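# Move the wooden block from the tote onto the stand

## Task

Take the wooden block out of the tote and set it on the stand's top plate. The stand's post is already locked at the correct height and has to stay locked there at the end; letting it drop quickly can count as failure, even if a gripper is on it. At the end the tote must sit wholly on the work bench, with nothing sticking out past its edge. One or both robots may be used. Finish by opening the gripper and moving away. Any robot that topples or is left leaning means failure.

## Robot and tools

Robots: two identical Hello Robot Stretch 4 units, named r1 and r2, each about 1.6 m tall. Each has an omni-wheel base (rim no more than 0.23 m from its centre), a lift on a mast, an arm that telescopes forward, a three-joint wrist (yaw, pitch, roll) and a two-finger gripper. Cameras per robot: r1_head_camera, r1_head_left_camera, r1_head_right_camera, r1_wrist_camera, and the same four with the r2_ prefix.

Frames: each robot reports in its own base frame, origin on the floor beneath the base centre, x forward, y left, z up. hand_pose is a point between the open fingertips in that frame; the printed value may be somewhat off. The odometry frame is the base frame as it stood when the scene began. Because each robot uses its own frames, relative placement of the two robots can only be judged from images, lidar_m and wrist_depth_mm.

execute_actions: arguments are actions (a list holding exactly one action, or empty to just read state and images) and cameras (list of camera names, or "all"/null/omitted for all, [] for none). The action is an object keyed by "r1" and/or "r2". Under each robot key you may give:
- base: exactly one relative move from where the base last measured itself. translate_m: metres straight ahead (+ forward), -2 to 2. strafe_m: metres sideways (+ left), -2 to 2. rotate_rad: radians on the spot (+ counter-clockwise seen from above), -3.2 to 3.2.
- joints: absolute targets by name, not offsets. lift_m 0 to 1.2 m; arm_m 0 to 0.55 m extension; wrist_yaw_rad -1.134 to 4.276 (0 points forward, + turns left, 3.14 is folded back, above 3.4 the arm may interfere); wrist_pitch_rad -1.117 to 4.259 (0 level, 1.57 pointing down); wrist_roll_rad -1.117 to 4.259 (0 keeps the fingers level, + is clockwise viewed from behind); gripper_m -0.038 to 0.141 m fingertip gap (negative means fingers squeeze each other). Out-of-range joint targets are clipped to the limit and reported; any other bad value or unknown key rejects the whole call and nothing moves.
- pace: "slow", "default", "fast" or "max" (base up to 0.1/0.3/0.4/0.6 m/s and 1/2/3/4 rad/s; slower when the lift is high).
- contact_limits: {"arm_m": value} from 0 (gentlest) to 0.75 (firmest), default 0.5; how hard the arm may push before stopping.
- end_of_arm: "enable_torque", sent on its own, re-powers wrist or gripper motors that cut out.
All motions in one action start together. A robot or joint left out may still be driving toward its previous target. No action runs longer than 15 s.

wait: seconds from 0 to 10; commands nothing new and returns the same state and images as an empty action.
zoom_image: camera name plus region [x0, y0, x1, y1] in pixels of that camera's last full image, origin top-left, at most 504 by 504.
read_manual: optional section "licences"; only returns licence text.
finished_scene: scene number; ends the scene for good and reports success. Call it only once the block rests on the plate, the tote is safely on the bench and the robots have backed away.

Result lines: base_status and joint_status describe how the last accepted action ended: "done"; "off_target" (stopped short, may still push); "contact_stop_at_<key>" (hit something, that part goes slack: a slack lift may sink under load, slack wheels may roll); "limit_stop_at_<name>", including limit_stop_at_tilt (leaning over 6 degrees, lift, arm and wheels go limp) and limit_stop_at_own_body (joint about to strike the robot itself, most likely with the gripper tilted up and rolled); "time_out"; "torque_fault" (a wrist or gripper motor overloaded and switched off, needs enable_torque). on_its_own lists what the call did not command; "held at" gives the target held, not the actual position. base_odometry comes from wheel counts, so slips count as motion; if turned_by_wheels and turned_by_imu differ by more than about 0.1 rad, the heading has picked up that error, likely from a collision. base_tilt is in degrees, forward and right positive, with a fixed bias up to about 1.5. motor_effort is percent of maximum, positive toward higher joint values, peak in brackets; wheel efforts are positive for turning right. lidar_m: 12 distances in 30-degree sectors, first straight ahead then counter-clockwise (4th left, 7th behind, 10th right); "-" means nothing seen or closer than 0.25 m; it sees the other robot and table tops but misses clear or thin things. wrist_depth_mm: a 7x7 grid of depths in mm (100 to 2000), read from top-left.

Gripping: command a gripper_m smaller than the object's width; squeezing harder pulls the object in toward the wrist. Neither the gripper reading nor "done" proves a hold; look for a clear change in the gripper's effort or check the images. If fingertips snag on a surface beneath, raise the lift. At the start, sending lift_m 0.4 with wrist_yaw_rad 0 unfolds the wrist.

Things to avoid: any hard contact between the two robots (bases pressing together even by millimetres); dropping or slamming the block; disturbing or quickly lowering the stand's post; pushing the tote off the bench; driving or turning with over 1 kg held while arm_m exceeds 0.2, especially at fast paces; strong sustained pushes with a high gripper. Identical base commands can leave the two robots up to about 3 cm apart per metre, so shared loads are risky. Loose objects may occasionally get nudged by outside forces.

Each tool is called after "Emit:" as name([rows], argument=value, ...), one row to a line, values as JSON.

## Session

Emit:
execute_actions(actions=[])

Scene clock: 0.00 s.
r1.base_odometry: x=+0.000 y=+0.000 heading=+0.000 (m, m, rad; r1's odometry frame)
r1.turned_by_wheels: +0.000 (rad since the last result)
r1.turned_by_imu: +0.000 (rad since the last result)
r1.base_tilt: forward=+0.1 right=+0.2 (deg)
r1.lidar_m: 1.08 1.26 5.16 1.85 1.06 0.88 0.89 1.07 1.82 3.57 2.02 3.86
r1.base_status: not commanded
r1.joint_positions: lift_m=+0.273 arm_m=+0.002 wrist_yaw_rad=+3.183 wrist_pitch_rad=+0.004 wrist_roll_rad=-0.011 gripper_m=+0.057
r1.joint_status: not commanded
r1.motor_effort: lift_m=+18 arm_m=-1 wrist_yaw_rad=+0 wrist_pitch_rad=-8 wrist_roll_rad=-1 gripper_m=-2 wheel_0=-1 wheel_1=+0 wheel_2=+0 (%)
r1.hand_pose: x=-0.1189 y=+0.0754 z=+0.4501 quat_wxyz=(-0.021, -0.002, -0.006, +1.000) (m; r1's base frame)
r1.wrist_depth_mm: - 139 139 1060 991 904 854 / - - 137 1060 976 904 854 / - 110 137 1042 946 904 842 / 140 129 154 1042 976 917 842 / 206 1229 1138 1042 960 904 842 / 216 1205 198 1042 211 891 820 / 216 991 1098 145 946 891 820
r2.base_odometry: x=+0.000 y=+0.000 heading=+0.000 (m, m, rad; r2's odometry frame)
r2.turned_by_wheels: +0.000 (rad since the last result)
r2.turned_by_imu: +0.000 (rad since the last result)
r2.base_tilt: forward=-1.2 right=+0.1 (deg)
r2.lidar_m: 0.84 0.73 0.78 1.02 2.26 3.37 - 3.92 1.23 1.59 4.95 1.26
r2.base_status: not commanded
r2.joint_positions: lift_m=+0.192 arm_m=+0.000 wrist_yaw_rad=+3.088 wrist_pitch_rad=-0.001 wrist_roll_rad=-0.019 gripper_m=+0.057
r2.joint_status: not commanded
r2.motor_effort: lift_m=+19 arm_m=+0 wrist_yaw_rad=-1 wrist_pitch_rad=-7 wrist_roll_rad=+1 gripper_m=-3 wheel_0=+0 wheel_1=-1 wheel_2=+1 (%)
r2.hand_pose: x=-0.1128 y=+0.1028 z=+0.3703 quat_wxyz=(+0.027, +0.000, -0.010, +1.000) (m; r2's base frame)
r2.wrist_depth_mm: - 138 - - - - - / - 121 185 - - - - / - 124 183 - - - - / 140 142 - - - - - / 1756 - - - - - - / 976 1160 196 1078 196 1182 1118 / 759 798 809 - 820 778 831
pictures: r1_head_camera, r1_head_left_camera, r1_head_right_camera, r1_wrist_camera, r2_head_camera, r2_head_left_camera, r2_head_right_camera, r2_wrist_camera
Images, in order (width x height): r1_head_camera 420x560, r1_head_left_camera 420x672, r1_head_right_camera 420x672, r1_wrist_camera 616x392, r2_head_camera 420x560, r2_head_left_camera 420x672, r2_head_right_camera 420x672, r2_wrist_camera 616x392.

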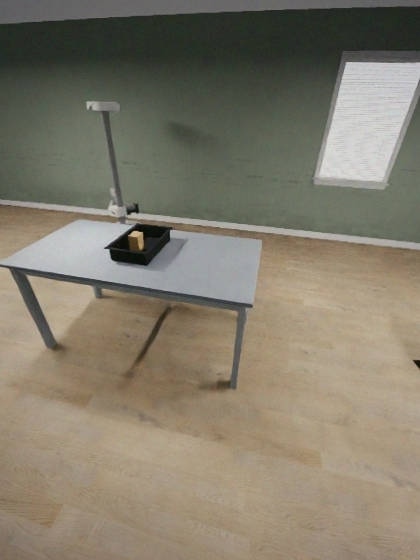

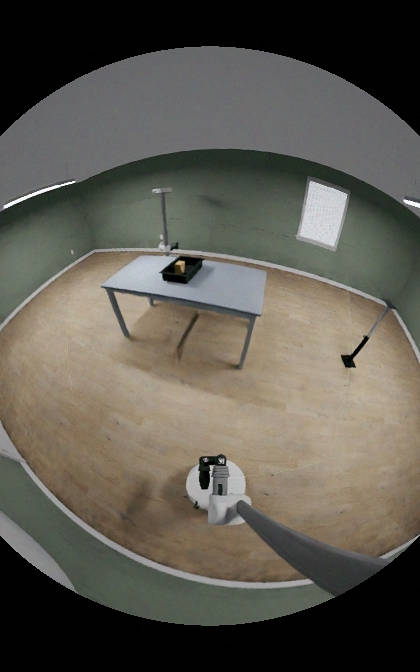

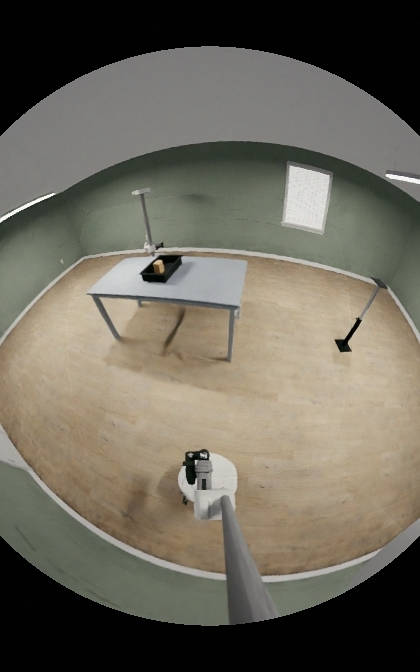

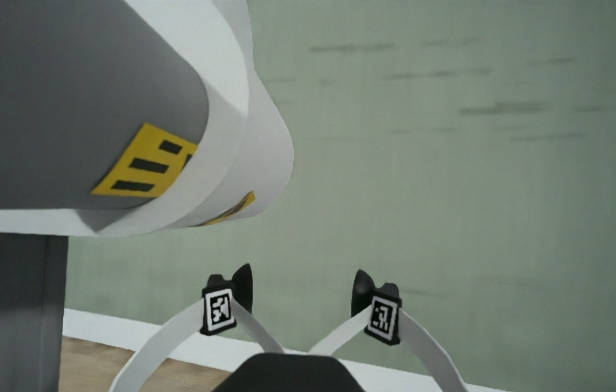

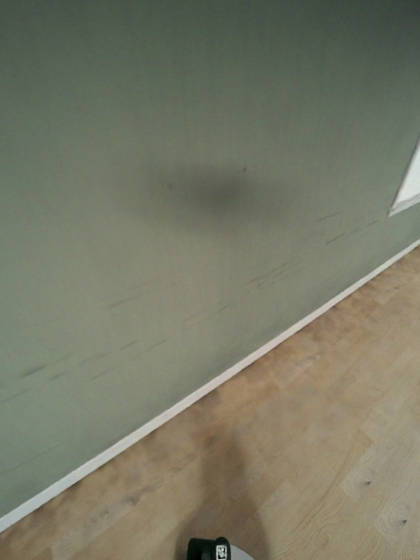

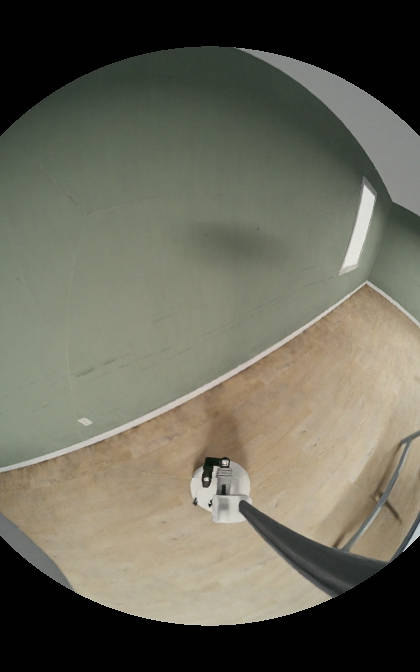

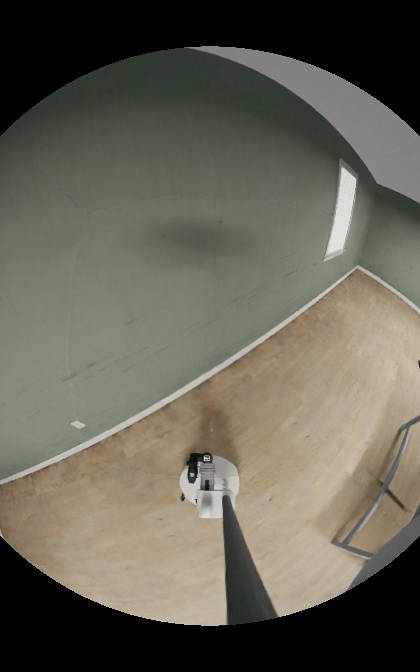

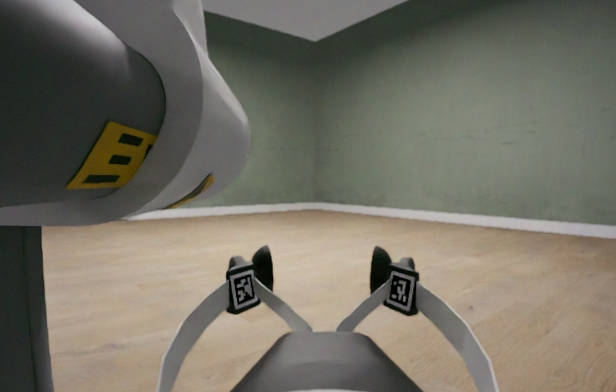

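Emit:
zoom_image(camera="r1_head_left_camera", region=[280, 250, 420, 400])

Emit:
zoom_image(camera="r1_head_camera", region=[0, 80, 280, 300])

Region (280, 250, 420, 400) of r1_head_left_camera's 420x672 image, scaled by 3.360, with more detail than that image has; it fills the left 470 columns of this view, and the rest is white.

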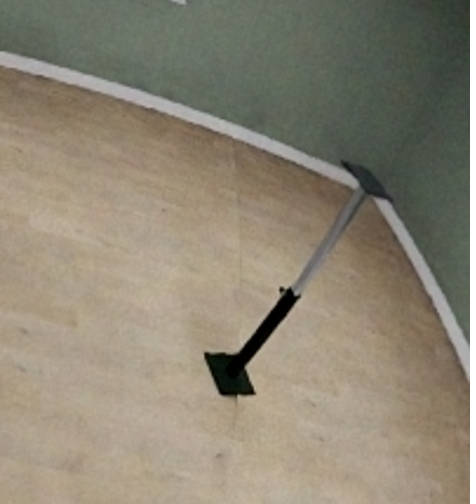

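Region (0, 80, 280, 300) of r1_head_camera's 420x560 image, scaled by 1.800, with more detail than that image has; it fills the top 396 rows of this view, and the rest is white.

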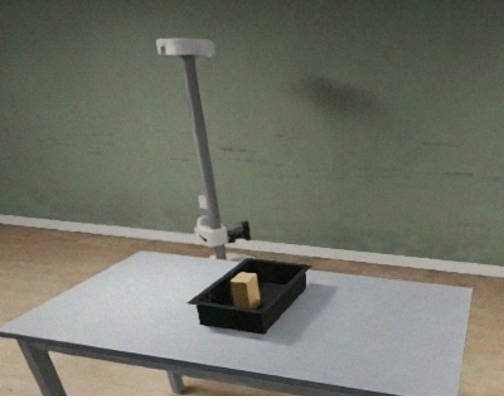

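Emit:
execute_actions([
  {"r1":{"base":{"rotate_rad":-1.0},"joints":{"lift_m":0.85,"wrist_yaw_rad":0,"wrist_pitch_rad":0.7,"gripper_m":0.12},"pace":"fast"}},
], cameras=["r1_head_camera","r1_head_left_camera"])

Scene clock: 19.07 s.
r1.base_odometry: x=+0.000 y=+0.000 heading=-1.000 (m, m, rad; r1's odometry frame)
r1.turned_by_wheels: -1.000 (rad since the last result)
r1.turned_by_imu: -0.994 (rad since the last result)
r1.base_tilt: forward=+0.0 right=+0.1 (deg)
r1.lidar_m: 2.05 1.10 1.06 1.31 5.16 1.67 1.01 0.89 0.89 1.08 1.98 3.59
r1.base_status: done
r1.joint_positions: lift_m=+0.850 arm_m=+0.002 wrist_yaw_rad=+0.000 wrist_pitch_rad=+0.702 wrist_roll_rad=-0.011 gripper_m=+0.120
r1.joint_status: all done
r1.motor_effort: lift_m=+20(23) arm_m=-2(2) wrist_yaw_rad=+0(7) wrist_pitch_rad=-6(4) wrist_roll_rad=-1(1) gripper_m=+0(3) wheel_0=+1(10) wheel_1=+0(8) wheel_2=+1(6) (%)
r1.hand_pose: x=+0.3933 y=-0.0874 z=+0.8417 quat_wxyz=(+0.939, -0.005, +0.344, +0.002) (m; r1's base frame)
r1.wrist_depth_mm: - - - - - - - / - - - - - - - / 1983 - 1983 - - - - / 1576 1618 1618 1661 1708 1661 1708 / 1366 1366 1366 1397 1366 1430 1464 / 1160 1118 1118 1160 213 1205 1205 / 1042 1025 1042 144 1060 1042 1078
r2.base_odometry: x=+0.000 y=+0.000 heading=+0.000 (m, m, rad; r2's odometry frame)
r2.turned_by_wheels: +0.000 (rad since the last result)
r2.turned_by_imu: -0.002 (rad since the last result)
r2.base_tilt: forward=-1.0 right=+0.2 (deg)
r2.lidar_m: 0.83 0.75 0.78 0.99 2.23 3.36 - 3.93 1.25 1.60 4.95 1.26
r2.base_status: not commanded
r2.joint_positions: lift_m=+0.192 arm_m=+0.000 wrist_yaw_rad=+3.088 wrist_pitch_rad=-0.001 wrist_roll_rad=-0.019 gripper_m=+0.057
r2.joint_status: not commanded
r2.motor_effort: lift_m=+19(19) arm_m=+0(0) wrist_yaw_rad=-1(1) wrist_pitch_rad=-7(6) wrist_roll_rad=+0(2) gripper_m=-4(3) wheel_0=+0(0) wheel_1=-1(1) wheel_2=+1(1) (%)
r2.hand_pose: x=-0.1128 y=+0.1028 z=+0.3703 quat_wxyz=(+0.027, +0.000, -0.010, +1.000) (m; r2's base frame)
r2.wrist_depth_mm: - 138 - - - - - / - 121 185 - - - - / - 124 183 - - - - / 140 141 - - - - - / 1708 - - - - - - / 960 1160 196 1098 196 1182 1138 / 759 809 820 - 809 778 831
pictures: r1_head_camera, r1_head_left_camera
Images, in order (width x height): r1_head_camera 420x560, r1_head_left_camera 420x672.

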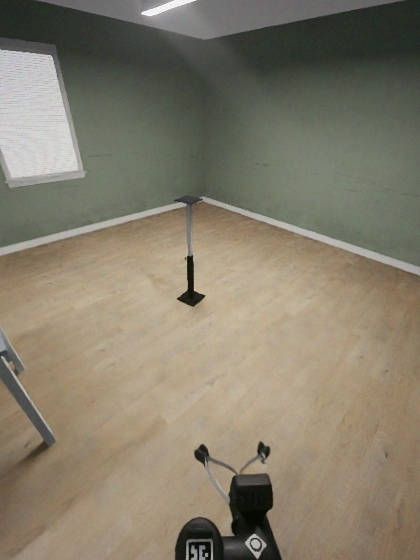

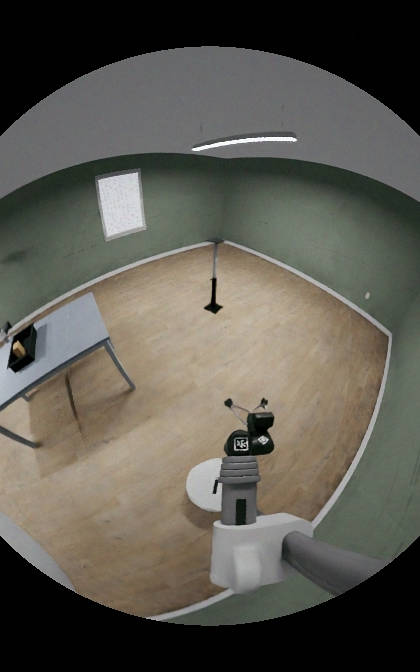

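Emit:
execute_actions([
  {"r1":{"base":{"rotate_rad":0.75},"joints":{"lift_m":1.05},"pace":"fast"}},
], cameras=[])

Emit:
execute_actions([
  {"r1":{"base":{"strafe_m":0.99},"pace":"fast"}},
], cameras=[])

Emit:
execute_actions([
  {"r1":{"base":{"translate_m":0.75},"pace":"fast"}},
], cameras=["r1_head_camera","r1_wrist_camera"])

Scene clock: 29.70 s.
r1.base_odometry: x=+0.000 y=+0.000 heading=-0.250 (m, m, rad; r1's odometry frame)
r1.turned_by_wheels: +0.750 (rad since the last result)
r1.turned_by_imu: +0.743 (rad since the last result)
r1.base_tilt: forward=+0.0 right=+0.1 (deg)
r1.lidar_m: 1.08 1.15 1.60 3.32 1.28 0.94 0.89 0.93 1.30 3.57 3.75 2.07
r1.base_status: done
r1.joint_positions: lift_m=+1.050 arm_m=+0.002 wrist_yaw_rad=+0.000 wrist_pitch_rad=+0.702 wrist_roll_rad=-0.011 gripper_m=+0.120
r1.joint_status: all done
r1.motor_effort: lift_m=+20(23) arm_m=-1(2) wrist_yaw_rad=+0(0) wrist_pitch_rad=-6(5) wrist_roll_rad=-2(0) gripper_m=+1(1) wheel_0=+0(7) wheel_1=+0(6) wheel_2=+0(8) (%)
r1.hand_pose: x=+0.3933 y=-0.0874 z=+1.0418 quat_wxyz=(+0.939, -0.005, +0.344, +0.002) (m; r1's base frame)
r1.wrist_depth_mm: 1464 1537 - - - - - / 1098 1138 1182 - - - - / 1921 1060 1042 - - - - / 1863 1983 1921 1863 - - - / 1618 1618 1618 1661 1708 1708 1708 / 1397 1336 1308 1430 213 1430 1464 / 1229 1205 1229 145 1308 1255 1281
r2.base_odometry: x=+0.000 y=+0.000 heading=+0.000 (m, m, rad; r2's odometry frame)
r2.turned_by_wheels: +0.000 (rad since the last result)
r2.turned_by_imu: -0.001 (rad since the last result)
r2.base_tilt: forward=-1.1 right=+0.1 (deg)
r2.lidar_m: 0.85 0.74 0.79 1.03 2.26 3.35 - 3.92 1.24 1.59 4.95 1.25
r2.base_status: not commanded
r2.joint_positions: lift_m=+0.192 arm_m=+0.000 wrist_yaw_rad=+3.088 wrist_pitch_rad=-0.001 wrist_roll_rad=-0.019 gripper_m=+0.057
r2.joint_status: not commanded
r2.motor_effort: lift_m=+19(19) arm_m=+0(0) wrist_yaw_rad=+0(0) wrist_pitch_rad=-7(6) wrist_roll_rad=+1(2) gripper_m=-3(2) wheel_0=+0(0) wheel_1=-1(1) wheel_2=+1(1) (%)
r2.hand_pose: x=-0.1128 y=+0.1028 z=+0.3703 quat_wxyz=(+0.027, +0.000, -0.010, +1.000) (m; r2's base frame)
r2.wrist_depth_mm: - 138 - - - - - / - 121 185 - - - - / - 124 184 - - - - / 140 141 - - - - - / 1756 - - - - - - / 976 1160 196 1098 198 1160 1138 / 759 809 820 - 820 768 831
pictures: none
No camera images: the call's "cameras" was empty. Leave "cameras" out to get every camera's image.

Scene clock: 33.90 s.
r1.base_odometry: x=+0.245 y=+0.959 heading=-0.250 (m, m, rad; r1's odometry frame)
r1.turned_by_wheels: +0.000 (rad since the last result)
r1.turned_by_imu: +0.002 (rad since the last result)
r1.base_tilt: forward=+0.1 right=+0.2 (deg)
r1.lidar_m: 1.10 1.15 4.32 3.25 1.19 0.94 0.85 0.91 1.26 3.70 2.76 1.13
r1.base_status: done
r1.joint_positions: lift_m=+1.050 arm_m=+0.002 wrist_yaw_rad=+0.000 wrist_pitch_rad=+0.702 wrist_roll_rad=-0.011 gripper_m=+0.120
r1.joint_status: not commanded
r1.motor_effort: lift_m=+20(20) arm_m=-2(2) wrist_yaw_rad=+2(2) wrist_pitch_rad=-6(5) wrist_roll_rad=+0(1) gripper_m=-2(0) wheel_0=+0(9) wheel_1=-1(9) wheel_2=+0(1) (%)
r1.hand_pose: x=+0.3933 y=-0.0874 z=+1.0418 quat_wxyz=(+0.939, -0.005, +0.344, +0.002) (m; r1's base frame)
r1.wrist_depth_mm: - - - - - - - / - 1255 1182 1160 1098 1229 1281 / - 1205 1060 1042 1060 1025 991 / 1863 1921 1983 1863 1983 1921 1921 / 1576 1576 1618 1708 1708 1756 1661 / 1397 1308 1336 1499 213 1430 1430 / 1229 1205 1255 145 1255 1255 1308
r2.base_odometry: x=+0.000 y=+0.000 heading=+0.000 (m, m, rad; r2's odometry frame)
r2.turned_by_wheels: +0.000 (rad since the last result)
r2.turned_by_imu: -0.001 (rad since the last result)
r2.base_tilt: forward=-1.0 right=+0.1 (deg)
r2.lidar_m: 0.84 0.73 0.79 0.99 2.30 3.36 - 3.91 1.23 1.58 4.97 1.29
r2.base_status: not commanded
r2.joint_positions: lift_m=+0.192 arm_m=+0.000 wrist_yaw_rad=+3.088 wrist_pitch_rad=-0.001 wrist_roll_rad=-0.019 gripper_m=+0.057
r2.joint_status: not commanded
r2.motor_effort: lift_m=+19(19) arm_m=+1(0) wrist_yaw_rad=+0(1) wrist_pitch_rad=-7(7) wrist_roll_rad=+1(0) gripper_m=-4(5) wheel_0=+0(0) wheel_1=-1(1) wheel_2=+1(1) (%)
r2.hand_pose: x=-0.1128 y=+0.1028 z=+0.3703 quat_wxyz=(+0.027, +0.000, -0.010, +1.000) (m; r2's base frame)
r2.wrist_depth_mm: - 138 - - - - - / - 121 185 - - - - / - 124 184 - - - - / 140 142 - - - - - / 1756 - - - - - - / 976 1138 197 1078 196 1138 1118 / 750 798 809 - 820 768 820
pictures: none
No camera images: the call's "cameras" was empty. Leave "cameras" out to get every camera's image.

Scene clock: 37.57 s.
r1.base_odometry: x=+0.971 y=+0.774 heading=-0.250 (m, m, rad; r1's odometry frame)
r1.turned_by_wheels: +0.000 (rad since the last result)
r1.turned_by_imu: -0.003 (rad since the last result)
r1.base_tilt: forward=+0.1 right=+0.0 (deg)
r1.lidar_m: 0.34 0.38 0.54 4.14 2.24 1.68 1.63 1.70 2.35 4.56 0.48 0.37
r1.base_status: done
r1.joint_positions: lift_m=+1.050 arm_m=+0.002 wrist_yaw_rad=+0.000 wrist_pitch_rad=+0.702 wrist_roll_rad=-0.011 gripper_m=+0.120
r1.joint_status: not commanded
r1.motor_effort: lift_m=+20(20) arm_m=-2(1) wrist_yaw_rad=+0(1) wrist_pitch_rad=-6(6) wrist_roll_rad=-3(2) gripper_m=-2(2) wheel_0=+0(2) wheel_1=-1(7) wheel_2=+0(9) (%)
r1.hand_pose: x=+0.3933 y=-0.0874 z=+1.0418 quat_wxyz=(+0.939, -0.005, +0.344, +0.002) (m; r1's base frame)
r1.wrist_depth_mm: - - - - - - - / - - - - - - - / - 891 904 878 820 931 - / 723 741 741 741 707 723 768 / 609 615 621 603 603 603 640 / 525 508 508 530 213 508 559 / 469 459 469 145 477 469 484
r2.base_odometry: x=+0.000 y=+0.000 heading=+0.000 (m, m, rad; r2's odometry frame)
r2.turned_by_wheels: +0.000 (rad since the last result)
r2.turned_by_imu: -0.001 (rad since the last result)
r2.base_tilt: forward=-1.1 right=+0.2 (deg)
r2.lidar_m: 0.82 0.76 0.77 1.01 2.27 3.34 - 3.90 1.23 1.58 4.99 1.27
r2.base_status: not commanded
r2.joint_positions: lift_m=+0.192 arm_m=+0.000 wrist_yaw_rad=+3.088 wrist_pitch_rad=-0.001 wrist_roll_rad=-0.019 gripper_m=+0.057
r2.joint_status: not commanded
r2.motor_effort: lift_m=+19(19) arm_m=+0(0) wrist_yaw_rad=+0(1) wrist_pitch_rad=-7(7) wrist_roll_rad=+0(2) gripper_m=-4(4) wheel_0=+0(0) wheel_1=-1(1) wheel_2=+1(1) (%)
r2.hand_pose: x=-0.1128 y=+0.1028 z=+0.3703 quat_wxyz=(+0.027, +0.000, -0.010, +1.000) (m; r2's base frame)
r2.wrist_depth_mm: - 138 - - - - - / - 121 184 - - - - / - 124 182 - - - - / 140 142 - - - - - / 1756 - - - - - - / 946 1160 197 1078 196 1160 1160 / 768 798 820 - 809 778 820
pictures: r1_head_camera, r1_wrist_camera
Images, in order (width x height): r1_head_camera 420x560, r1_wrist_camera 616x392.

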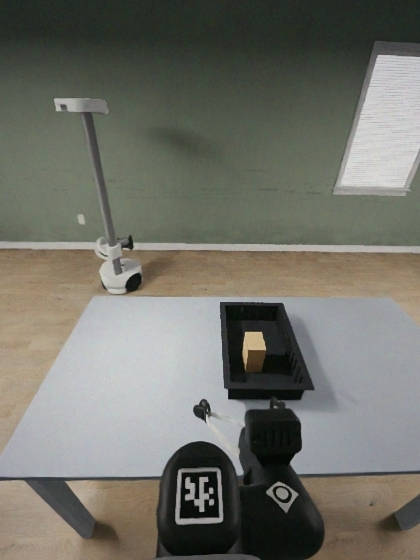

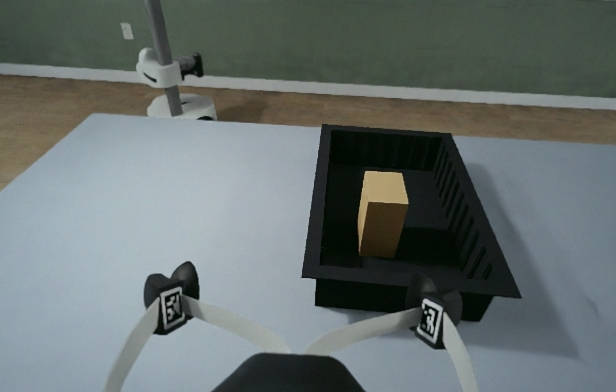

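Emit:
execute_actions([
  {"r1":{"base":{"strafe_m":-0.065},"joints":{"wrist_pitch_rad":1.0,"arm_m":0.36,"gripper_m":0.11,"lift_m":1.07}}},
], cameras=["r1_head_camera","r1_wrist_camera"])

Scene clock: 50.57 s.
r1.base_odometry: x=+0.955 y=+0.711 heading=-0.250 (m, m, rad; r1's odometry frame)
r1.turned_by_wheels: +0.000 (rad since the last result)
r1.turned_by_imu: -0.002 (rad since the last result)
r1.base_tilt: forward=+0.1 right=+0.1 (deg)
r1.lidar_m: 0.33 0.38 0.54 4.22 2.25 1.68 1.63 1.71 2.34 4.51 0.51 0.34
r1.base_status: done
r1.joint_positions: lift_m=+1.070 arm_m=+0.359 wrist_yaw_rad=+0.000 wrist_pitch_rad=+1.001 wrist_roll_rad=-0.011 gripper_m=+0.110
r1.joint_status: all done
r1.motor_effort: lift_m=+21(21) arm_m=+4(6) wrist_yaw_rad=+0(1) wrist_pitch_rad=-4(3) wrist_roll_rad=-1(1) gripper_m=+0(0) wheel_0=-1(10) wheel_1=+1(7) wheel_2=-1(1) (%)
r1.hand_pose: x=+0.6857 y=-0.0874 z=+1.0050 quat_wxyz=(+0.877, -0.005, +0.480, +0.003) (m; r1's base frame)
r1.wrist_depth_mm: - 1808 - - - - - / 676 1808 1921 1863 1921 1863 1863 / 609 615 621 521 517 627 627 / 549 554 559 544 549 539 564 / 500 496 508 508 504 477 517 / 452 449 213 445 213 404 473 / 418 415 415 143 418 349 427
r2.base_odometry: x=+0.000 y=+0.000 heading=+0.000 (m, m, rad; r2's odometry frame)
r2.turned_by_wheels: +0.000 (rad since the last result)
r2.turned_by_imu: -0.002 (rad since the last result)
r2.base_tilt: forward=-1.2 right=+0.2 (deg)
r2.lidar_m: 0.84 0.77 0.78 1.02 2.25 3.33 - 3.91 1.21 1.59 4.93 1.27
r2.base_status: not commanded
r2.joint_positions: lift_m=+0.192 arm_m=+0.000 wrist_yaw_rad=+3.088 wrist_pitch_rad=-0.001 wrist_roll_rad=-0.019 gripper_m=+0.057
r2.joint_status: not commanded
r2.motor_effort: lift_m=+19(19) arm_m=+0(0) wrist_yaw_rad=+0(1) wrist_pitch_rad=-6(7) wrist_roll_rad=+1(1) gripper_m=-4(4) wheel_0=+0(0) wheel_1=-1(1) wheel_2=+0(1) (%)
r2.hand_pose: x=-0.1128 y=+0.1028 z=+0.3703 quat_wxyz=(+0.027, +0.000, -0.010, +1.000) (m; r2's base frame)
r2.wrist_depth_mm: - 138 - - - - - / - 121 185 - - - - / - 124 183 - - - - / 140 141 - - - - - / 1708 - - - - - - / 960 1138 196 1098 195 1160 1118 / 759 788 820 - 798 778 831
pictures: r1_head_camera, r1_wrist_camera
Images, in order (width x height): r1_head_camera 420x560, r1_wrist_camera 616x392.

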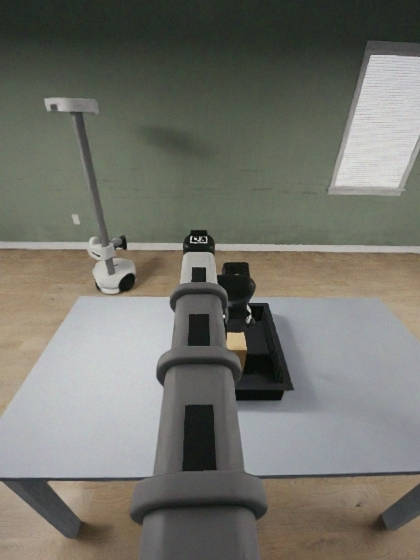

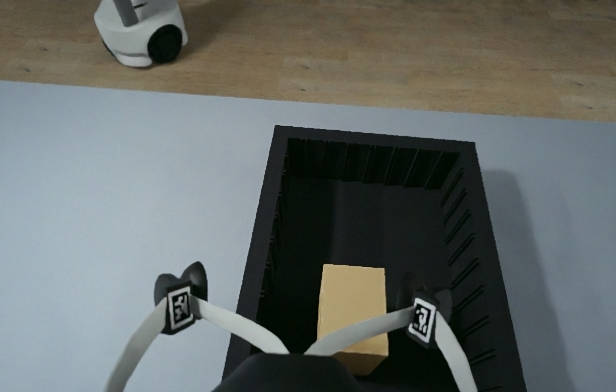

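Emit:
execute_actions([
  {"r1":{"base":{"strafe_m":-0.04},"joints":{"arm_m":0.31,"lift_m":1.02}}},
], cameras=["r1_head_camera","r1_wrist_camera"])

Scene clock: 56.97 s.
r1.base_odometry: x=+0.945 y=+0.672 heading=-0.250 (m, m, rad; r1's odometry frame)
r1.turned_by_wheels: +0.000 (rad since the last result)
r1.turned_by_imu: -0.001 (rad since the last result)
r1.base_tilt: forward=+0.0 right=+0.1 (deg)
r1.lidar_m: 0.33 0.37 0.53 4.25 2.28 1.65 1.61 1.70 2.34 4.48 0.50 0.37
r1.base_status: done
r1.joint_positions: lift_m=+1.020 arm_m=+0.311 wrist_yaw_rad=+0.000 wrist_pitch_rad=+1.001 wrist_roll_rad=-0.011 gripper_m=+0.110
r1.joint_status: all done
r1.motor_effort: lift_m=+14(20) arm_m=-5(5) wrist_yaw_rad=+0(2) wrist_pitch_rad=-4(4) wrist_roll_rad=-1(0) gripper_m=-2(0) wheel_0=+1(5) wheel_1=+0(7) wheel_2=-1(0) (%)
r1.hand_pose: x=+0.6374 y=-0.0874 z=+0.9556 quat_wxyz=(+0.877, -0.005, +0.480, +0.003) (m; r1's base frame)
r1.wrist_depth_mm: 1983 1863 - - - - - / 609 615 621 521 504 634 634 / 549 544 535 535 530 544 564 / 488 488 473 492 488 492 504 / 449 445 424 317 445 439 455 / 407 402 214 394 214 343 418 / 375 366 351 143 379 307 389
r2.base_odometry: x=+0.000 y=+0.000 heading=+0.000 (m, m, rad; r2's odometry frame)
r2.turned_by_wheels: +0.000 (rad since the last result)
r2.turned_by_imu: -0.001 (rad since the last result)
r2.base_tilt: forward=-1.2 right=+0.1 (deg)
r2.lidar_m: 0.82 0.75 0.76 1.02 2.25 3.37 - 3.93 1.22 1.62 4.99 1.29
r2.base_status: not commanded
r2.joint_positions: lift_m=+0.192 arm_m=+0.000 wrist_yaw_rad=+3.088 wrist_pitch_rad=-0.001 wrist_roll_rad=-0.019 gripper_m=+0.057
r2.joint_status: not commanded
r2.motor_effort: lift_m=+19(19) arm_m=+0(0) wrist_yaw_rad=-1(1) wrist_pitch_rad=-6(6) wrist_roll_rad=+1(1) gripper_m=-4(5) wheel_0=+0(0) wheel_1=-1(1) wheel_2=+1(0) (%)
r2.hand_pose: x=-0.1128 y=+0.1028 z=+0.3703 quat_wxyz=(+0.027, +0.000, -0.010, +1.000) (m; r2's base frame)
r2.wrist_depth_mm: - 139 - - - - - / - 121 185 - - - - / - 124 183 - - - - / 140 141 - - - - - / 1808 - - - - - - / 976 1138 196 1078 196 1160 1138 / 759 798 798 - 809 778 831
pictures: r1_head_camera, r1_wrist_camera
Images, in order (width x height): r1_head_camera 420x560, r1_wrist_camera 616x392.

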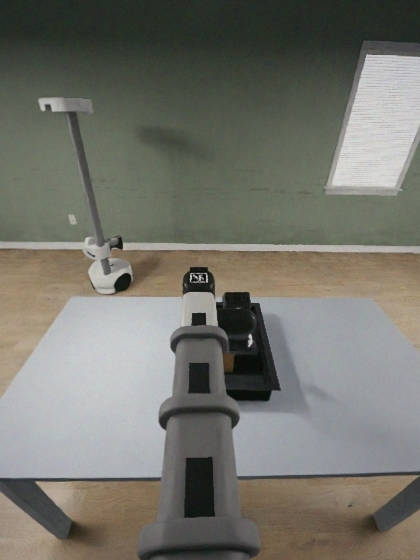

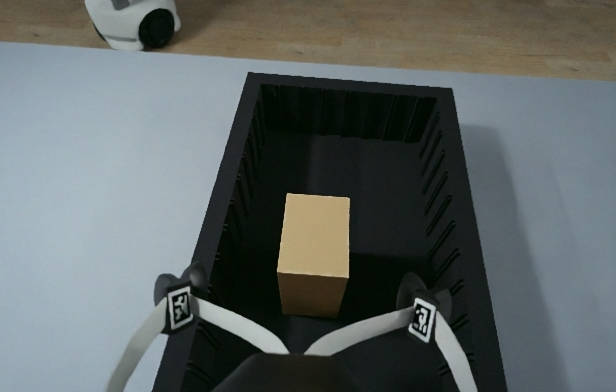

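Emit:
execute_actions([
  {"r1":{"joints":{"arm_m":0.355,"lift_m":0.965,"gripper_m":0.09}}},
], cameras=["r1_wrist_camera"])

Scene clock: 64.43 s.
r1.base_odometry: x=+0.945 y=+0.672 heading=-0.250 (m, m, rad; r1's odometry frame)
r1.turned_by_wheels: +0.000 (rad since the last result)
r1.turned_by_imu: -0.001 (rad since the last result)
r1.base_tilt: forward=+0.1 right=+0.1 (deg)
r1.lidar_m: 0.34 0.37 0.53 4.25 2.26 1.71 1.62 1.69 2.34 4.48 0.50 0.36
r1.base_status: not commanded
r1.joint_positions: lift_m=+0.965 arm_m=+0.354 wrist_yaw_rad=+0.000 wrist_pitch_rad=+1.001 wrist_roll_rad=-0.011 gripper_m=+0.090
r1.joint_status: all done
r1.motor_effort: lift_m=+15(14) arm_m=+5(5) wrist_yaw_rad=+0(2) wrist_pitch_rad=-4(5) wrist_roll_rad=-1(2) gripper_m=-2(1) wheel_0=+1(1) wheel_1=+0(0) wheel_2=-1(1) (%)
r1.hand_pose: x=+0.6806 y=-0.0874 z=+0.9005 quat_wxyz=(+0.877, -0.005, +0.480, +0.003) (m; r1's base frame)
r1.wrist_depth_mm: 1921 1708 1921 1863 1921 1983 1983 / 525 535 512 433 427 539 549 / 473 473 459 466 466 433 488 / 424 427 384 427 427 368 433 / 384 382 353 256 389 327 397 / 351 349 199 248 213 300 362 / 325 250 319 145 325 257 332
r2.base_odometry: x=+0.000 y=+0.000 heading=+0.000 (m, m, rad; r2's odometry frame)
r2.turned_by_wheels: +0.000 (rad since the last result)
r2.turned_by_imu: -0.001 (rad since the last result)
r2.base_tilt: forward=-1.2 right=+0.1 (deg)
r2.lidar_m: 0.86 0.75 0.79 1.04 2.30 3.39 - 3.93 1.24 1.61 4.92 1.25
r2.base_status: not commanded
r2.joint_positions: lift_m=+0.192 arm_m=+0.000 wrist_yaw_rad=+3.088 wrist_pitch_rad=-0.001 wrist_roll_rad=-0.019 gripper_m=+0.057
r2.joint_status: not commanded
r2.motor_effort: lift_m=+19(19) arm_m=+0(0) wrist_yaw_rad=+1(1) wrist_pitch_rad=-7(7) wrist_roll_rad=+1(1) gripper_m=-3(2) wheel_0=+0(0) wheel_1=-1(1) wheel_2=+1(0) (%)
r2.hand_pose: x=-0.1128 y=+0.1028 z=+0.3703 quat_wxyz=(+0.027, +0.000, -0.010, +1.000) (m; r2's base frame)
r2.wrist_depth_mm: - 138 - - - - - / - 121 185 - - - - / - 124 183 - - - - / 140 142 - - - - - / 1708 - - - - - - / 960 1138 197 1098 196 1160 1138 / 759 798 820 - 809 768 831
pictures: r1_wrist_camera
Images, in order (width x height): r1_wrist_camera 616x392.

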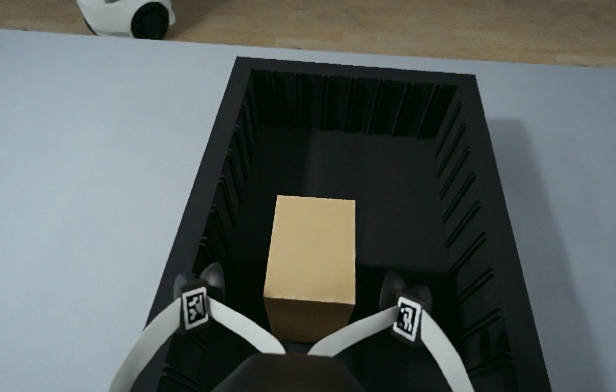

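Emit:
execute_actions([
  {"r1":{"joints":{"arm_m":0.37}}},
], cameras=[])

Emit:
execute_actions([
  {"r1":{"joints":{"lift_m":0.915},"pace":"slow"}},
], cameras=["r1_wrist_camera","r1_head_right_camera"])

Scene clock: 68.77 s.
r1.base_odometry: x=+0.945 y=+0.672 heading=-0.250 (m, m, rad; r1's odometry frame)
r1.turned_by_wheels: +0.000 (rad since the last result)
r1.turned_by_imu: -0.001 (rad since the last result)
r1.base_tilt: forward=+0.1 right=+0.1 (deg)
r1.lidar_m: 0.32 0.37 0.52 4.26 2.25 1.71 1.62 1.68 2.37 4.48 0.50 0.37
r1.base_status: not commanded
r1.joint_positions: lift_m=+0.965 arm_m=+0.369 wrist_yaw_rad=+0.000 wrist_pitch_rad=+1.001 wrist_roll_rad=-0.011 gripper_m=+0.090
r1.joint_status: all done
r1.motor_effort: lift_m=+15(15) arm_m=+5(3) wrist_yaw_rad=-1(2) wrist_pitch_rad=-4(4) wrist_roll_rad=-1(1) gripper_m=+0(1) wheel_0=+1(1) wheel_1=+0(0) wheel_2=-1(1) (%)
r1.hand_pose: x=+0.6956 y=-0.0874 z=+0.9005 quat_wxyz=(+0.877, -0.005, +0.480, +0.003) (m; r1's base frame)
r1.wrist_depth_mm: 1921 1708 1983 1921 - 1983 1983 / 530 530 525 421 421 549 549 / 469 480 449 462 455 430 488 / 424 424 379 427 433 370 430 / 379 384 343 255 389 327 397 / 351 349 200 238 213 298 359 / 324 253 315 144 324 258 330
r2.base_odometry: x=+0.000 y=+0.000 heading=+0.000 (m, m, rad; r2's odometry frame)
r2.turned_by_wheels: +0.000 (rad since the last result)
r2.turned_by_imu: -0.001 (rad since the last result)
r2.base_tilt: forward=-1.1 right=+0.2 (deg)
r2.lidar_m: 0.83 0.75 0.76 0.99 2.25 3.36 - 3.91 1.25 1.58 4.96 1.21
r2.base_status: not commanded
r2.joint_positions: lift_m=+0.192 arm_m=+0.000 wrist_yaw_rad=+3.088 wrist_pitch_rad=-0.001 wrist_roll_rad=-0.019 gripper_m=+0.057
r2.joint_status: not commanded
r2.motor_effort: lift_m=+19(19) arm_m=+0(0) wrist_yaw_rad=+0(2) wrist_pitch_rad=-7(7) wrist_roll_rad=+0(2) gripper_m=-4(2) wheel_0=+0(0) wheel_1=-1(1) wheel_2=+1(1) (%)
r2.hand_pose: x=-0.1128 y=+0.1028 z=+0.3703 quat_wxyz=(+0.027, +0.000, -0.010, +1.000) (m; r2's base frame)
r2.wrist_depth_mm: - 138 - - - - - / - 121 185 - - - - / - 124 184 - - - - / 140 141 - - - - - / 1756 - - - - - - / 960 1160 196 1098 196 1138 1138 / 759 809 820 - 809 768 820
pictures: none
No camera images: the call's "cameras" was empty. Leave "cameras" out to get every camera's image.

Scene clock: 70.07 s.
r1.base_odometry: x=+0.945 y=+0.672 heading=-0.250 (m, m, rad; r1's odometry frame)
r1.turned_by_wheels: +0.000 (rad since the last result)
r1.turned_by_imu: +0.000 (rad since the last result)
r1.base_tilt: forward=+0.0 right=+0.1 (deg)
r1.lidar_m: 0.32 0.36 0.52 4.26 2.25 1.69 1.62 1.70 2.37 4.47 0.51 0.35
r1.base_status: not commanded
r1.joint_positions: lift_m=+0.915 arm_m=+0.369 wrist_yaw_rad=+0.000 wrist_pitch_rad=+1.001 wrist_roll_rad=-0.011 gripper_m=+0.090
r1.joint_status: all done
r1.motor_effort: lift_m=+14(13) arm_m=+5(5) wrist_yaw_rad=+2(1) wrist_pitch_rad=-4(4) wrist_roll_rad=-1(2) gripper_m=+0(2) wheel_0=+1(1) wheel_1=+0(0) wheel_2=-1(1) (%)
r1.hand_pose: x=+0.6956 y=-0.0874 z=+0.8505 quat_wxyz=(+0.877, -0.005, +0.480, +0.003) (m; r1's base frame)
r1.wrist_depth_mm: 521 530 530 535 1921 1921 1921 / 455 462 389 413 397 370 469 / 404 404 329 410 413 334 418 / 364 364 332 222 368 319 370 / 330 319 314 200 332 310 251 / 303 220 196 198 198 297 224 / 279 202 279 144 279 257 210
r2.base_odometry: x=+0.000 y=+0.000 heading=+0.000 (m, m, rad; r2's odometry frame)
r2.turned_by_wheels: +0.000 (rad since the last result)
r2.turned_by_imu: +0.000 (rad since the last result)
r2.base_tilt: forward=-1.2 right=+0.2 (deg)
r2.lidar_m: 0.83 0.76 0.78 1.02 2.25 3.33 - 3.94 1.22 1.58 4.98 1.28
r2.base_status: not commanded
r2.joint_positions: lift_m=+0.192 arm_m=+0.000 wrist_yaw_rad=+3.088 wrist_pitch_rad=-0.001 wrist_roll_rad=-0.019 gripper_m=+0.057
r2.joint_status: not commanded
r2.motor_effort: lift_m=+19(19) arm_m=+0(0) wrist_yaw_rad=-1(0) wrist_pitch_rad=-7(6) wrist_roll_rad=+0(1) gripper_m=-1(3) wheel_0=+0(0) wheel_1=-1(1) wheel_2=+1(0) (%)
r2.hand_pose: x=-0.1128 y=+0.1028 z=+0.3703 quat_wxyz=(+0.027, +0.000, -0.010, +1.000) (m; r2's base frame)
r2.wrist_depth_mm: - 138 - - - - - / - 121 185 - - - - / - 124 183 - - - - / 140 142 - - - - - / 1756 - - - - - - / 960 1160 196 1060 196 1160 1138 / 750 788 809 - 820 788 820
pictures: r1_head_right_camera, r1_wrist_camera
Images, in order (width x height): r1_head_right_camera 420x672, r1_wrist_camera 616x392.

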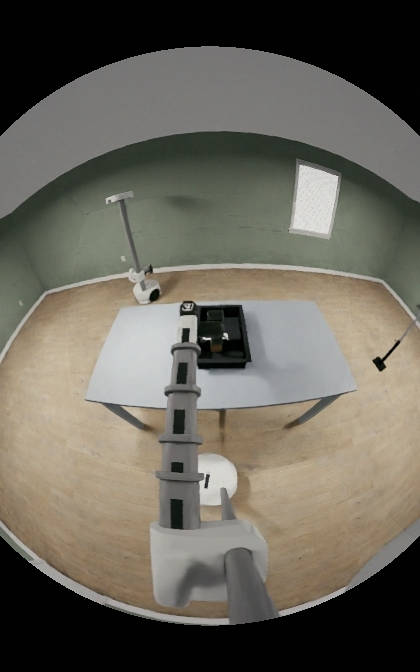

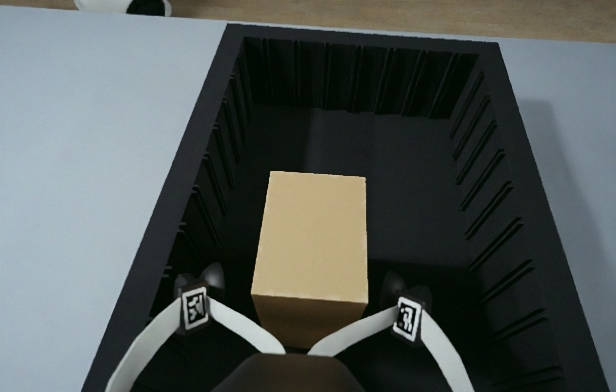

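Emit:
execute_actions([
  {"r1":{"joints":{"arm_m":0.395,"lift_m":0.893},"pace":"slow"}},
], cameras=["r1_wrist_camera"])

Scene clock: 74.10 s.
r1.base_odometry: x=+0.945 y=+0.672 heading=-0.250 (m, m, rad; r1's odometry frame)
r1.turned_by_wheels: +0.000 (rad since the last result)
r1.turned_by_imu: -0.001 (rad since the last result)
r1.base_tilt: forward=+0.1 right=+0.2 (deg)
r1.lidar_m: 0.35 0.38 0.53 4.26 2.29 1.68 1.60 1.70 2.34 4.49 0.50 0.38
r1.base_status: not commanded
r1.joint_positions: lift_m=+0.893 arm_m=+0.394 wrist_yaw_rad=+0.000 wrist_pitch_rad=+1.001 wrist_roll_rad=-0.011 gripper_m=+0.090
r1.joint_status: all done
r1.motor_effort: lift_m=+14(14) arm_m=+5(6) wrist_yaw_rad=+2(3) wrist_pitch_rad=-5(5) wrist_roll_rad=-1(2) gripper_m=-3(2) wheel_0=+1(1) wheel_1=+0(0) wheel_2=-1(1) (%)
r1.hand_pose: x=+0.7205 y=-0.0875 z=+0.8285 quat_wxyz=(+0.877, -0.005, +0.480, +0.003) (m; r1's base frame)
r1.wrist_depth_mm: 480 492 477 345 496 1921 1921 / 424 427 334 377 368 340 439 / 377 377 317 382 379 329 379 / 336 330 294 195 342 320 245 / 306 221 268 176 310 298 224 / 281 195 185 167 191 279 216 / 255 184 260 148 257 256 211
r2.base_odometry: x=+0.000 y=+0.000 heading=+0.000 (m, m, rad; r2's odometry frame)
r2.turned_by_wheels: +0.000 (rad since the last result)
r2.turned_by_imu: -0.001 (rad since the last result)
r2.base_tilt: forward=-1.1 right=+0.2 (deg)
r2.lidar_m: 0.83 0.76 0.78 1.03 2.30 3.39 - 3.92 1.21 1.55 4.95 1.23
r2.base_status: not commanded
r2.joint_positions: lift_m=+0.192 arm_m=+0.000 wrist_yaw_rad=+3.088 wrist_pitch_rad=-0.001 wrist_roll_rad=-0.019 gripper_m=+0.057
r2.joint_status: not commanded
r2.motor_effort: lift_m=+19(19) arm_m=+0(0) wrist_yaw_rad=-2(2) wrist_pitch_rad=-7(7) wrist_roll_rad=-1(1) gripper_m=-4(2) wheel_0=+0(0) wheel_1=-1(1) wheel_2=+1(1) (%)
r2.hand_pose: x=-0.1128 y=+0.1028 z=+0.3703 quat_wxyz=(+0.027, +0.000, -0.010, +1.000) (m; r2's base frame)
r2.wrist_depth_mm: - 138 - - - - - / - 121 185 - - - - / - 124 183 - - - - / 140 142 - - - - - / 1708 - - - - - - / 976 1138 196 1098 196 1138 1138 / 750 798 809 - 820 778 842
pictures: r1_wrist_camera
Images, in order (width x height): r1_wrist_camera 616x392.

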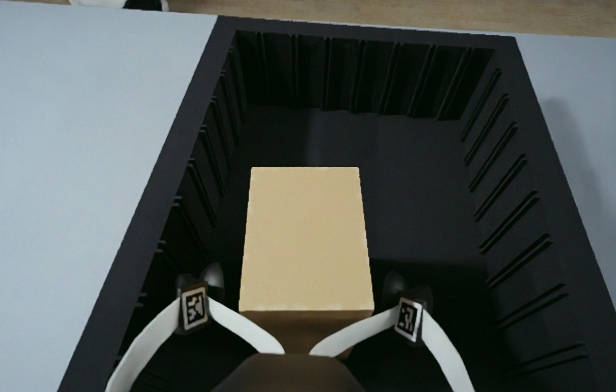

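Tips are beside the block, below the top. Grip and lift.

Emit:
execute_actions([
  {"r1":{"joints":{"gripper_m":0.02}}},
], cameras=[])

Emit:
execute_actions([
  {"r1":{"joints":{"lift_m":1.06}}},
], cameras=["r1_wrist_camera","r1_head_camera"])

Scene clock: 78.33 s.
r1.base_odometry: x=+0.945 y=+0.672 heading=-0.250 (m, m, rad; r1's odometry frame)
r1.turned_by_wheels: +0.000 (rad since the last result)
r1.turned_by_imu: -0.001 (rad since the last result)
r1.base_tilt: forward=+0.0 right=+0.1 (deg)
r1.lidar_m: 0.34 0.39 0.52 4.25 2.26 1.69 1.62 1.71 2.36 4.48 0.47 0.37
r1.base_status: not commanded
r1.joint_positions: lift_m=+0.893 arm_m=+0.394 wrist_yaw_rad=+0.000 wrist_pitch_rad=+1.003 wrist_roll_rad=-0.011 gripper_m=+0.020
r1.joint_status: all done
r1.motor_effort: lift_m=+15(15) arm_m=+5(5) wrist_yaw_rad=+3(3) wrist_pitch_rad=-9(9) wrist_roll_rad=-2(1) gripper_m=-20(21) wheel_0=+1(1) wheel_1=+0(0) wheel_2=-1(1) (%)
r1.hand_pose: x=+0.7202 y=-0.0874 z=+0.8283 quat_wxyz=(+0.877, -0.005, +0.481, +0.003) (m; r1's base frame)
r1.wrist_depth_mm: 480 484 355 347 338 1863 1921 / 418 424 336 382 370 343 436 / 370 377 309 375 377 332 377 / 334 330 287 187 342 324 244 / 304 218 281 167 307 297 225 / 279 193 180 162 186 277 214 / 256 186 256 200 256 245 209
r2.base_odometry: x=+0.000 y=+0.000 heading=+0.000 (m, m, rad; r2's odometry frame)
r2.turned_by_wheels: +0.000 (rad since the last result)
r2.turned_by_imu: -0.001 (rad since the last result)
r2.base_tilt: forward=-1.1 right=+0.1 (deg)
r2.lidar_m: 0.86 0.76 0.75 1.03 2.27 3.35 - 3.92 1.25 1.58 4.95 1.24
r2.base_status: not commanded
r2.joint_positions: lift_m=+0.192 arm_m=+0.000 wrist_yaw_rad=+3.088 wrist_pitch_rad=-0.001 wrist_roll_rad=-0.019 gripper_m=+0.057
r2.joint_status: not commanded
r2.motor_effort: lift_m=+19(19) arm_m=+0(0) wrist_yaw_rad=+0(0) wrist_pitch_rad=-6(6) wrist_roll_rad=+2(2) gripper_m=-4(3) wheel_0=+0(0) wheel_1=-1(1) wheel_2=+1(1) (%)
r2.hand_pose: x=-0.1128 y=+0.1028 z=+0.3703 quat_wxyz=(+0.027, +0.000, -0.010, +1.000) (m; r2's base frame)
r2.wrist_depth_mm: - 138 - - - - - / - 121 185 - - - - / - 124 183 - - - - / 141 141 - - - - - / 1756 - - - - - - / 960 1182 196 1098 197 1138 1118 / 759 798 820 - 820 768 820
pictures: none
No camera images: the call's "cameras" was empty. Leave "cameras" out to get every camera's image.

Scene clock: 80.10 s.
r1.base_odometry: x=+0.945 y=+0.672 heading=-0.250 (m, m, rad; r1's odometry frame)
r1.turned_by_wheels: +0.000 (rad since the last result)
r1.turned_by_imu: -0.001 (rad since the last result)
r1.base_tilt: forward=+0.1 right=+0.1 (deg)
r1.lidar_m: 0.35 0.36 0.51 4.27 2.27 1.69 1.62 1.72 2.37 4.48 0.50 0.36
r1.base_status: not commanded
r1.joint_positions: lift_m=+1.060 arm_m=+0.394 wrist_yaw_rad=+0.000 wrist_pitch_rad=+1.003 wrist_roll_rad=-0.011 gripper_m=+0.020
r1.joint_status: all done
r1.motor_effort: lift_m=+22(23) arm_m=+5(5) wrist_yaw_rad=+0(2) wrist_pitch_rad=-9(9) wrist_roll_rad=-1(2) gripper_m=-19(20) wheel_0=+1(1) wheel_1=+0(0) wheel_2=-1(1) (%)
r1.hand_pose: x=+0.7202 y=-0.0874 z=+0.9946 quat_wxyz=(+0.877, -0.005, +0.481, +0.003) (m; r1's base frame)
r1.wrist_depth_mm: - 1756 - - - - - / 1756 1808 1863 1863 1863 1863 1808 / 597 597 603 609 609 609 615 / 539 535 517 186 508 535 549 / 480 488 399 167 484 488 496 / 442 449 181 162 187 442 455 / 413 399 338 199 407 375 421
r2.base_odometry: x=+0.000 y=+0.000 heading=+0.000 (m, m, rad; r2's odometry frame)
r2.turned_by_wheels: +0.000 (rad since the last result)
r2.turned_by_imu: -0.001 (rad since the last result)
r2.base_tilt: forward=-1.1 right=+0.1 (deg)
r2.lidar_m: 0.83 0.75 0.77 1.02 2.25 3.36 - 3.92 1.22 1.58 4.95 1.26
r2.base_status: not commanded
r2.joint_positions: lift_m=+0.192 arm_m=+0.000 wrist_yaw_rad=+3.088 wrist_pitch_rad=-0.001 wrist_roll_rad=-0.019 gripper_m=+0.057
r2.joint_status: not commanded
r2.motor_effort: lift_m=+19(19) arm_m=+0(0) wrist_yaw_rad=-1(1) wrist_pitch_rad=-7(7) wrist_roll_rad=+0(0) gripper_m=-4(3) wheel_0=+0(0) wheel_1=-1(1) wheel_2=+0(1) (%)
r2.hand_pose: x=-0.1128 y=+0.1028 z=+0.3703 quat_wxyz=(+0.027, +0.000, -0.010, +1.000) (m; r2's base frame)
r2.wrist_depth_mm: - 138 - - - - - / - 122 184 - - - - / - 124 183 - - - - / 140 141 - - - - - / 1756 - - - - - - / 960 1160 196 1078 196 1160 1138 / 759 788 809 - 820 768 831
pictures: r1_head_camera, r1_wrist_camera
Images, in order (width x height): r1_head_camera 420x560, r1_wrist_camera 616x392.

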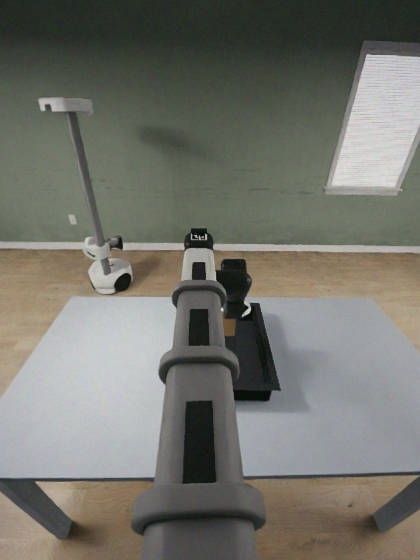

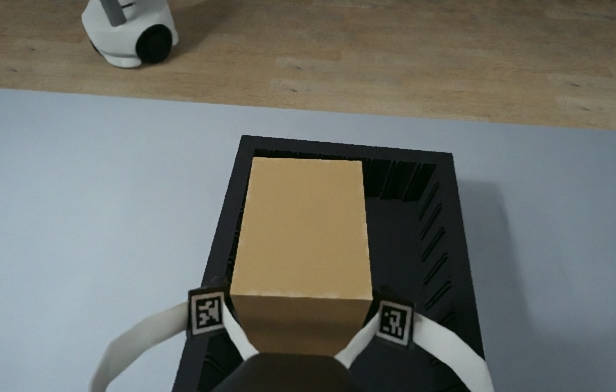

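Emit:
execute_actions([
  {"r1":{"base":{"translate_m":-0.2},"joints":{"arm_m":0.1,"lift_m":1.17}}},
], cameras=[])

Emit:
execute_actions([
  {"r1":{"base":{"strafe_m":-2.0}}},
], cameras=["r1_wrist_camera","r1_head_camera"])

Scene clock: 93.27 s.
r1.base_odometry: x=+0.752 y=+0.722 heading=-0.250 (m, m, rad; r1's odometry frame)
r1.turned_by_wheels: +0.000 (rad since the last result)
r1.turned_by_imu: -0.001 (rad since the last result)
r1.base_tilt: forward=+0.0 right=+0.1 (deg)
r1.lidar_m: 0.54 0.57 0.79 4.27 1.97 1.50 1.43 1.50 2.05 4.47 0.80 0.56
r1.base_status: done
r1.joint_positions: lift_m=+1.170 arm_m=+0.101 wrist_yaw_rad=+0.000 wrist_pitch_rad=+1.003 wrist_roll_rad=-0.011 gripper_m=+0.020
r1.joint_status: all done
r1.motor_effort: lift_m=+22(24) arm_m=-5(5) wrist_yaw_rad=+4(3) wrist_pitch_rad=-11(11) wrist_roll_rad=+0(0) gripper_m=-19(20) wheel_0=-1(5) wheel_1=+1(6) wheel_2=+0(8) (%)
r1.hand_pose: x=+0.4267 y=-0.0874 z=+1.1046 quat_wxyz=(+0.877, -0.005, +0.481, +0.003) (m; r1's base frame)
r1.wrist_depth_mm: 991 976 976 878 946 976 - / 831 854 842 820 854 854 854 / 741 741 759 741 723 750 759 / 654 668 661 187 676 683 691 / 615 621 597 166 615 621 615 / 1255 1336 180 162 187 1281 904 / 1182 1182 1229 200 1205 1182 1205
r2.base_odometry: x=+0.000 y=+0.000 heading=+0.000 (m, m, rad; r2's odometry frame)
r2.turned_by_wheels: +0.000 (rad since the last result)
r2.turned_by_imu: -0.002 (rad since the last result)
r2.base_tilt: forward=-1.2 right=+0.1 (deg)
r2.lidar_m: 0.83 0.76 0.77 1.00 2.30 3.34 - 3.90 1.21 1.59 4.99 1.24
r2.base_status: not commanded
r2.joint_positions: lift_m=+0.192 arm_m=+0.000 wrist_yaw_rad=+3.088 wrist_pitch_rad=-0.001 wrist_roll_rad=-0.019 gripper_m=+0.057
r2.joint_status: not commanded
r2.motor_effort: lift_m=+19(19) arm_m=+0(0) wrist_yaw_rad=-1(2) wrist_pitch_rad=-6(7) wrist_roll_rad=+1(1) gripper_m=-5(4) wheel_0=+0(0) wheel_1=-1(1) wheel_2=+1(1) (%)
r2.hand_pose: x=-0.1128 y=+0.1028 z=+0.3703 quat_wxyz=(+0.027, +0.000, -0.010, +1.000) (m; r2's base frame)
r2.wrist_depth_mm: - 138 - - - - - / - 121 185 - - - - / - 124 183 - - - - / 140 141 - - - - - / 1756 - - - - - - / 960 1138 196 1098 197 1160 1138 / 750 798 820 - 809 768 831
pictures: none
No camera images: the call's "cameras" was empty. Leave "cameras" out to get every camera's image.

Scene clock: 101.27 s.
r1.base_odometry: x=+0.257 y=-1.216 heading=-0.250 (m, m, rad; r1's odometry frame)
r1.turned_by_wheels: +0.000 (rad since the last result)
r1.turned_by_imu: -0.006 (rad since the last result)
r1.base_tilt: forward=+0.1 right=+0.1 (deg)
r1.lidar_m: 0.99 1.59 1.26 2.25 2.05 1.54 1.45 1.51 2.10 2.47 2.59 1.02
r1.base_status: done
r1.joint_positions: lift_m=+1.170 arm_m=+0.101 wrist_yaw_rad=+0.000 wrist_pitch_rad=+1.003 wrist_roll_rad=-0.011 gripper_m=+0.020
r1.joint_status: not commanded
r1.motor_effort: lift_m=+21(22) arm_m=-5(5) wrist_yaw_rad=+3(1) wrist_pitch_rad=-10(11) wrist_roll_rad=-1(2) gripper_m=-19(21) wheel_0=+0(10) wheel_1=+2(11) wheel_2=+1(1) (%)
r1.hand_pose: x=+0.4268 y=-0.0874 z=+1.1047 quat_wxyz=(+0.877, -0.005, +0.481, +0.003) (m; r1's base frame)
r1.wrist_depth_mm: - - - - - - - / 1983 1983 - - 1983 - - / 1756 1756 1808 1808 1708 1808 1808 / 1537 1576 1618 186 1618 1661 1618 / 1464 1464 1397 166 1430 1464 1464 / 1308 1308 180 163 186 1366 1336 / 1205 1205 1255 199 1182 1205 1229
r2.base_odometry: x=+0.000 y=+0.000 heading=+0.000 (m, m, rad; r2's odometry frame)
r2.turned_by_wheels: +0.000 (rad since the last result)
r2.turned_by_imu: -0.003 (rad since the last result)
r2.base_tilt: forward=-1.2 right=+0.2 (deg)
r2.lidar_m: 0.85 0.77 0.79 1.02 2.29 3.35 - 3.89 1.23 1.57 4.96 1.26
r2.base_status: not commanded
r2.joint_positions: lift_m=+0.192 arm_m=+0.000 wrist_yaw_rad=+3.088 wrist_pitch_rad=-0.001 wrist_roll_rad=-0.019 gripper_m=+0.057
r2.joint_status: not commanded
r2.motor_effort: lift_m=+19(19) arm_m=+0(0) wrist_yaw_rad=-1(1) wrist_pitch_rad=-7(7) wrist_roll_rad=-2(1) gripper_m=-4(2) wheel_0=+0(0) wheel_1=-1(1) wheel_2=+1(0) (%)
r2.hand_pose: x=-0.1128 y=+0.1028 z=+0.3703 quat_wxyz=(+0.027, +0.000, -0.010, +1.000) (m; r2's base frame)
r2.wrist_depth_mm: - 138 - - - - - / - 121 184 - - - - / - 124 183 - - - - / 140 141 - - - - - / 1708 - - - - - - / 946 1138 196 1078 196 1182 1138 / 750 798 809 - 809 778 831
pictures: r1_head_camera, r1_wrist_camera
Images, in order (width x height): r1_head_camera 420x560, r1_wrist_camera 616x392.

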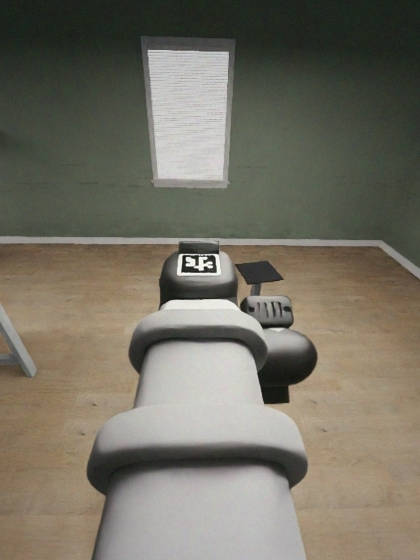

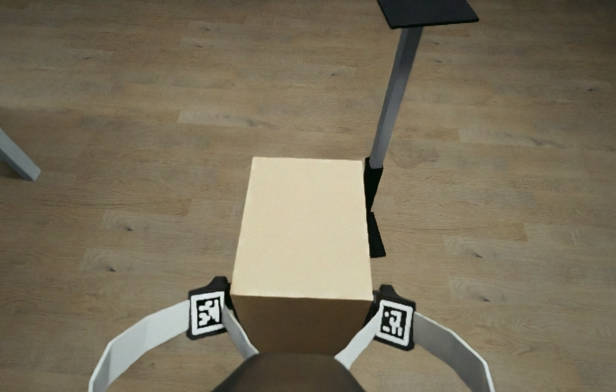

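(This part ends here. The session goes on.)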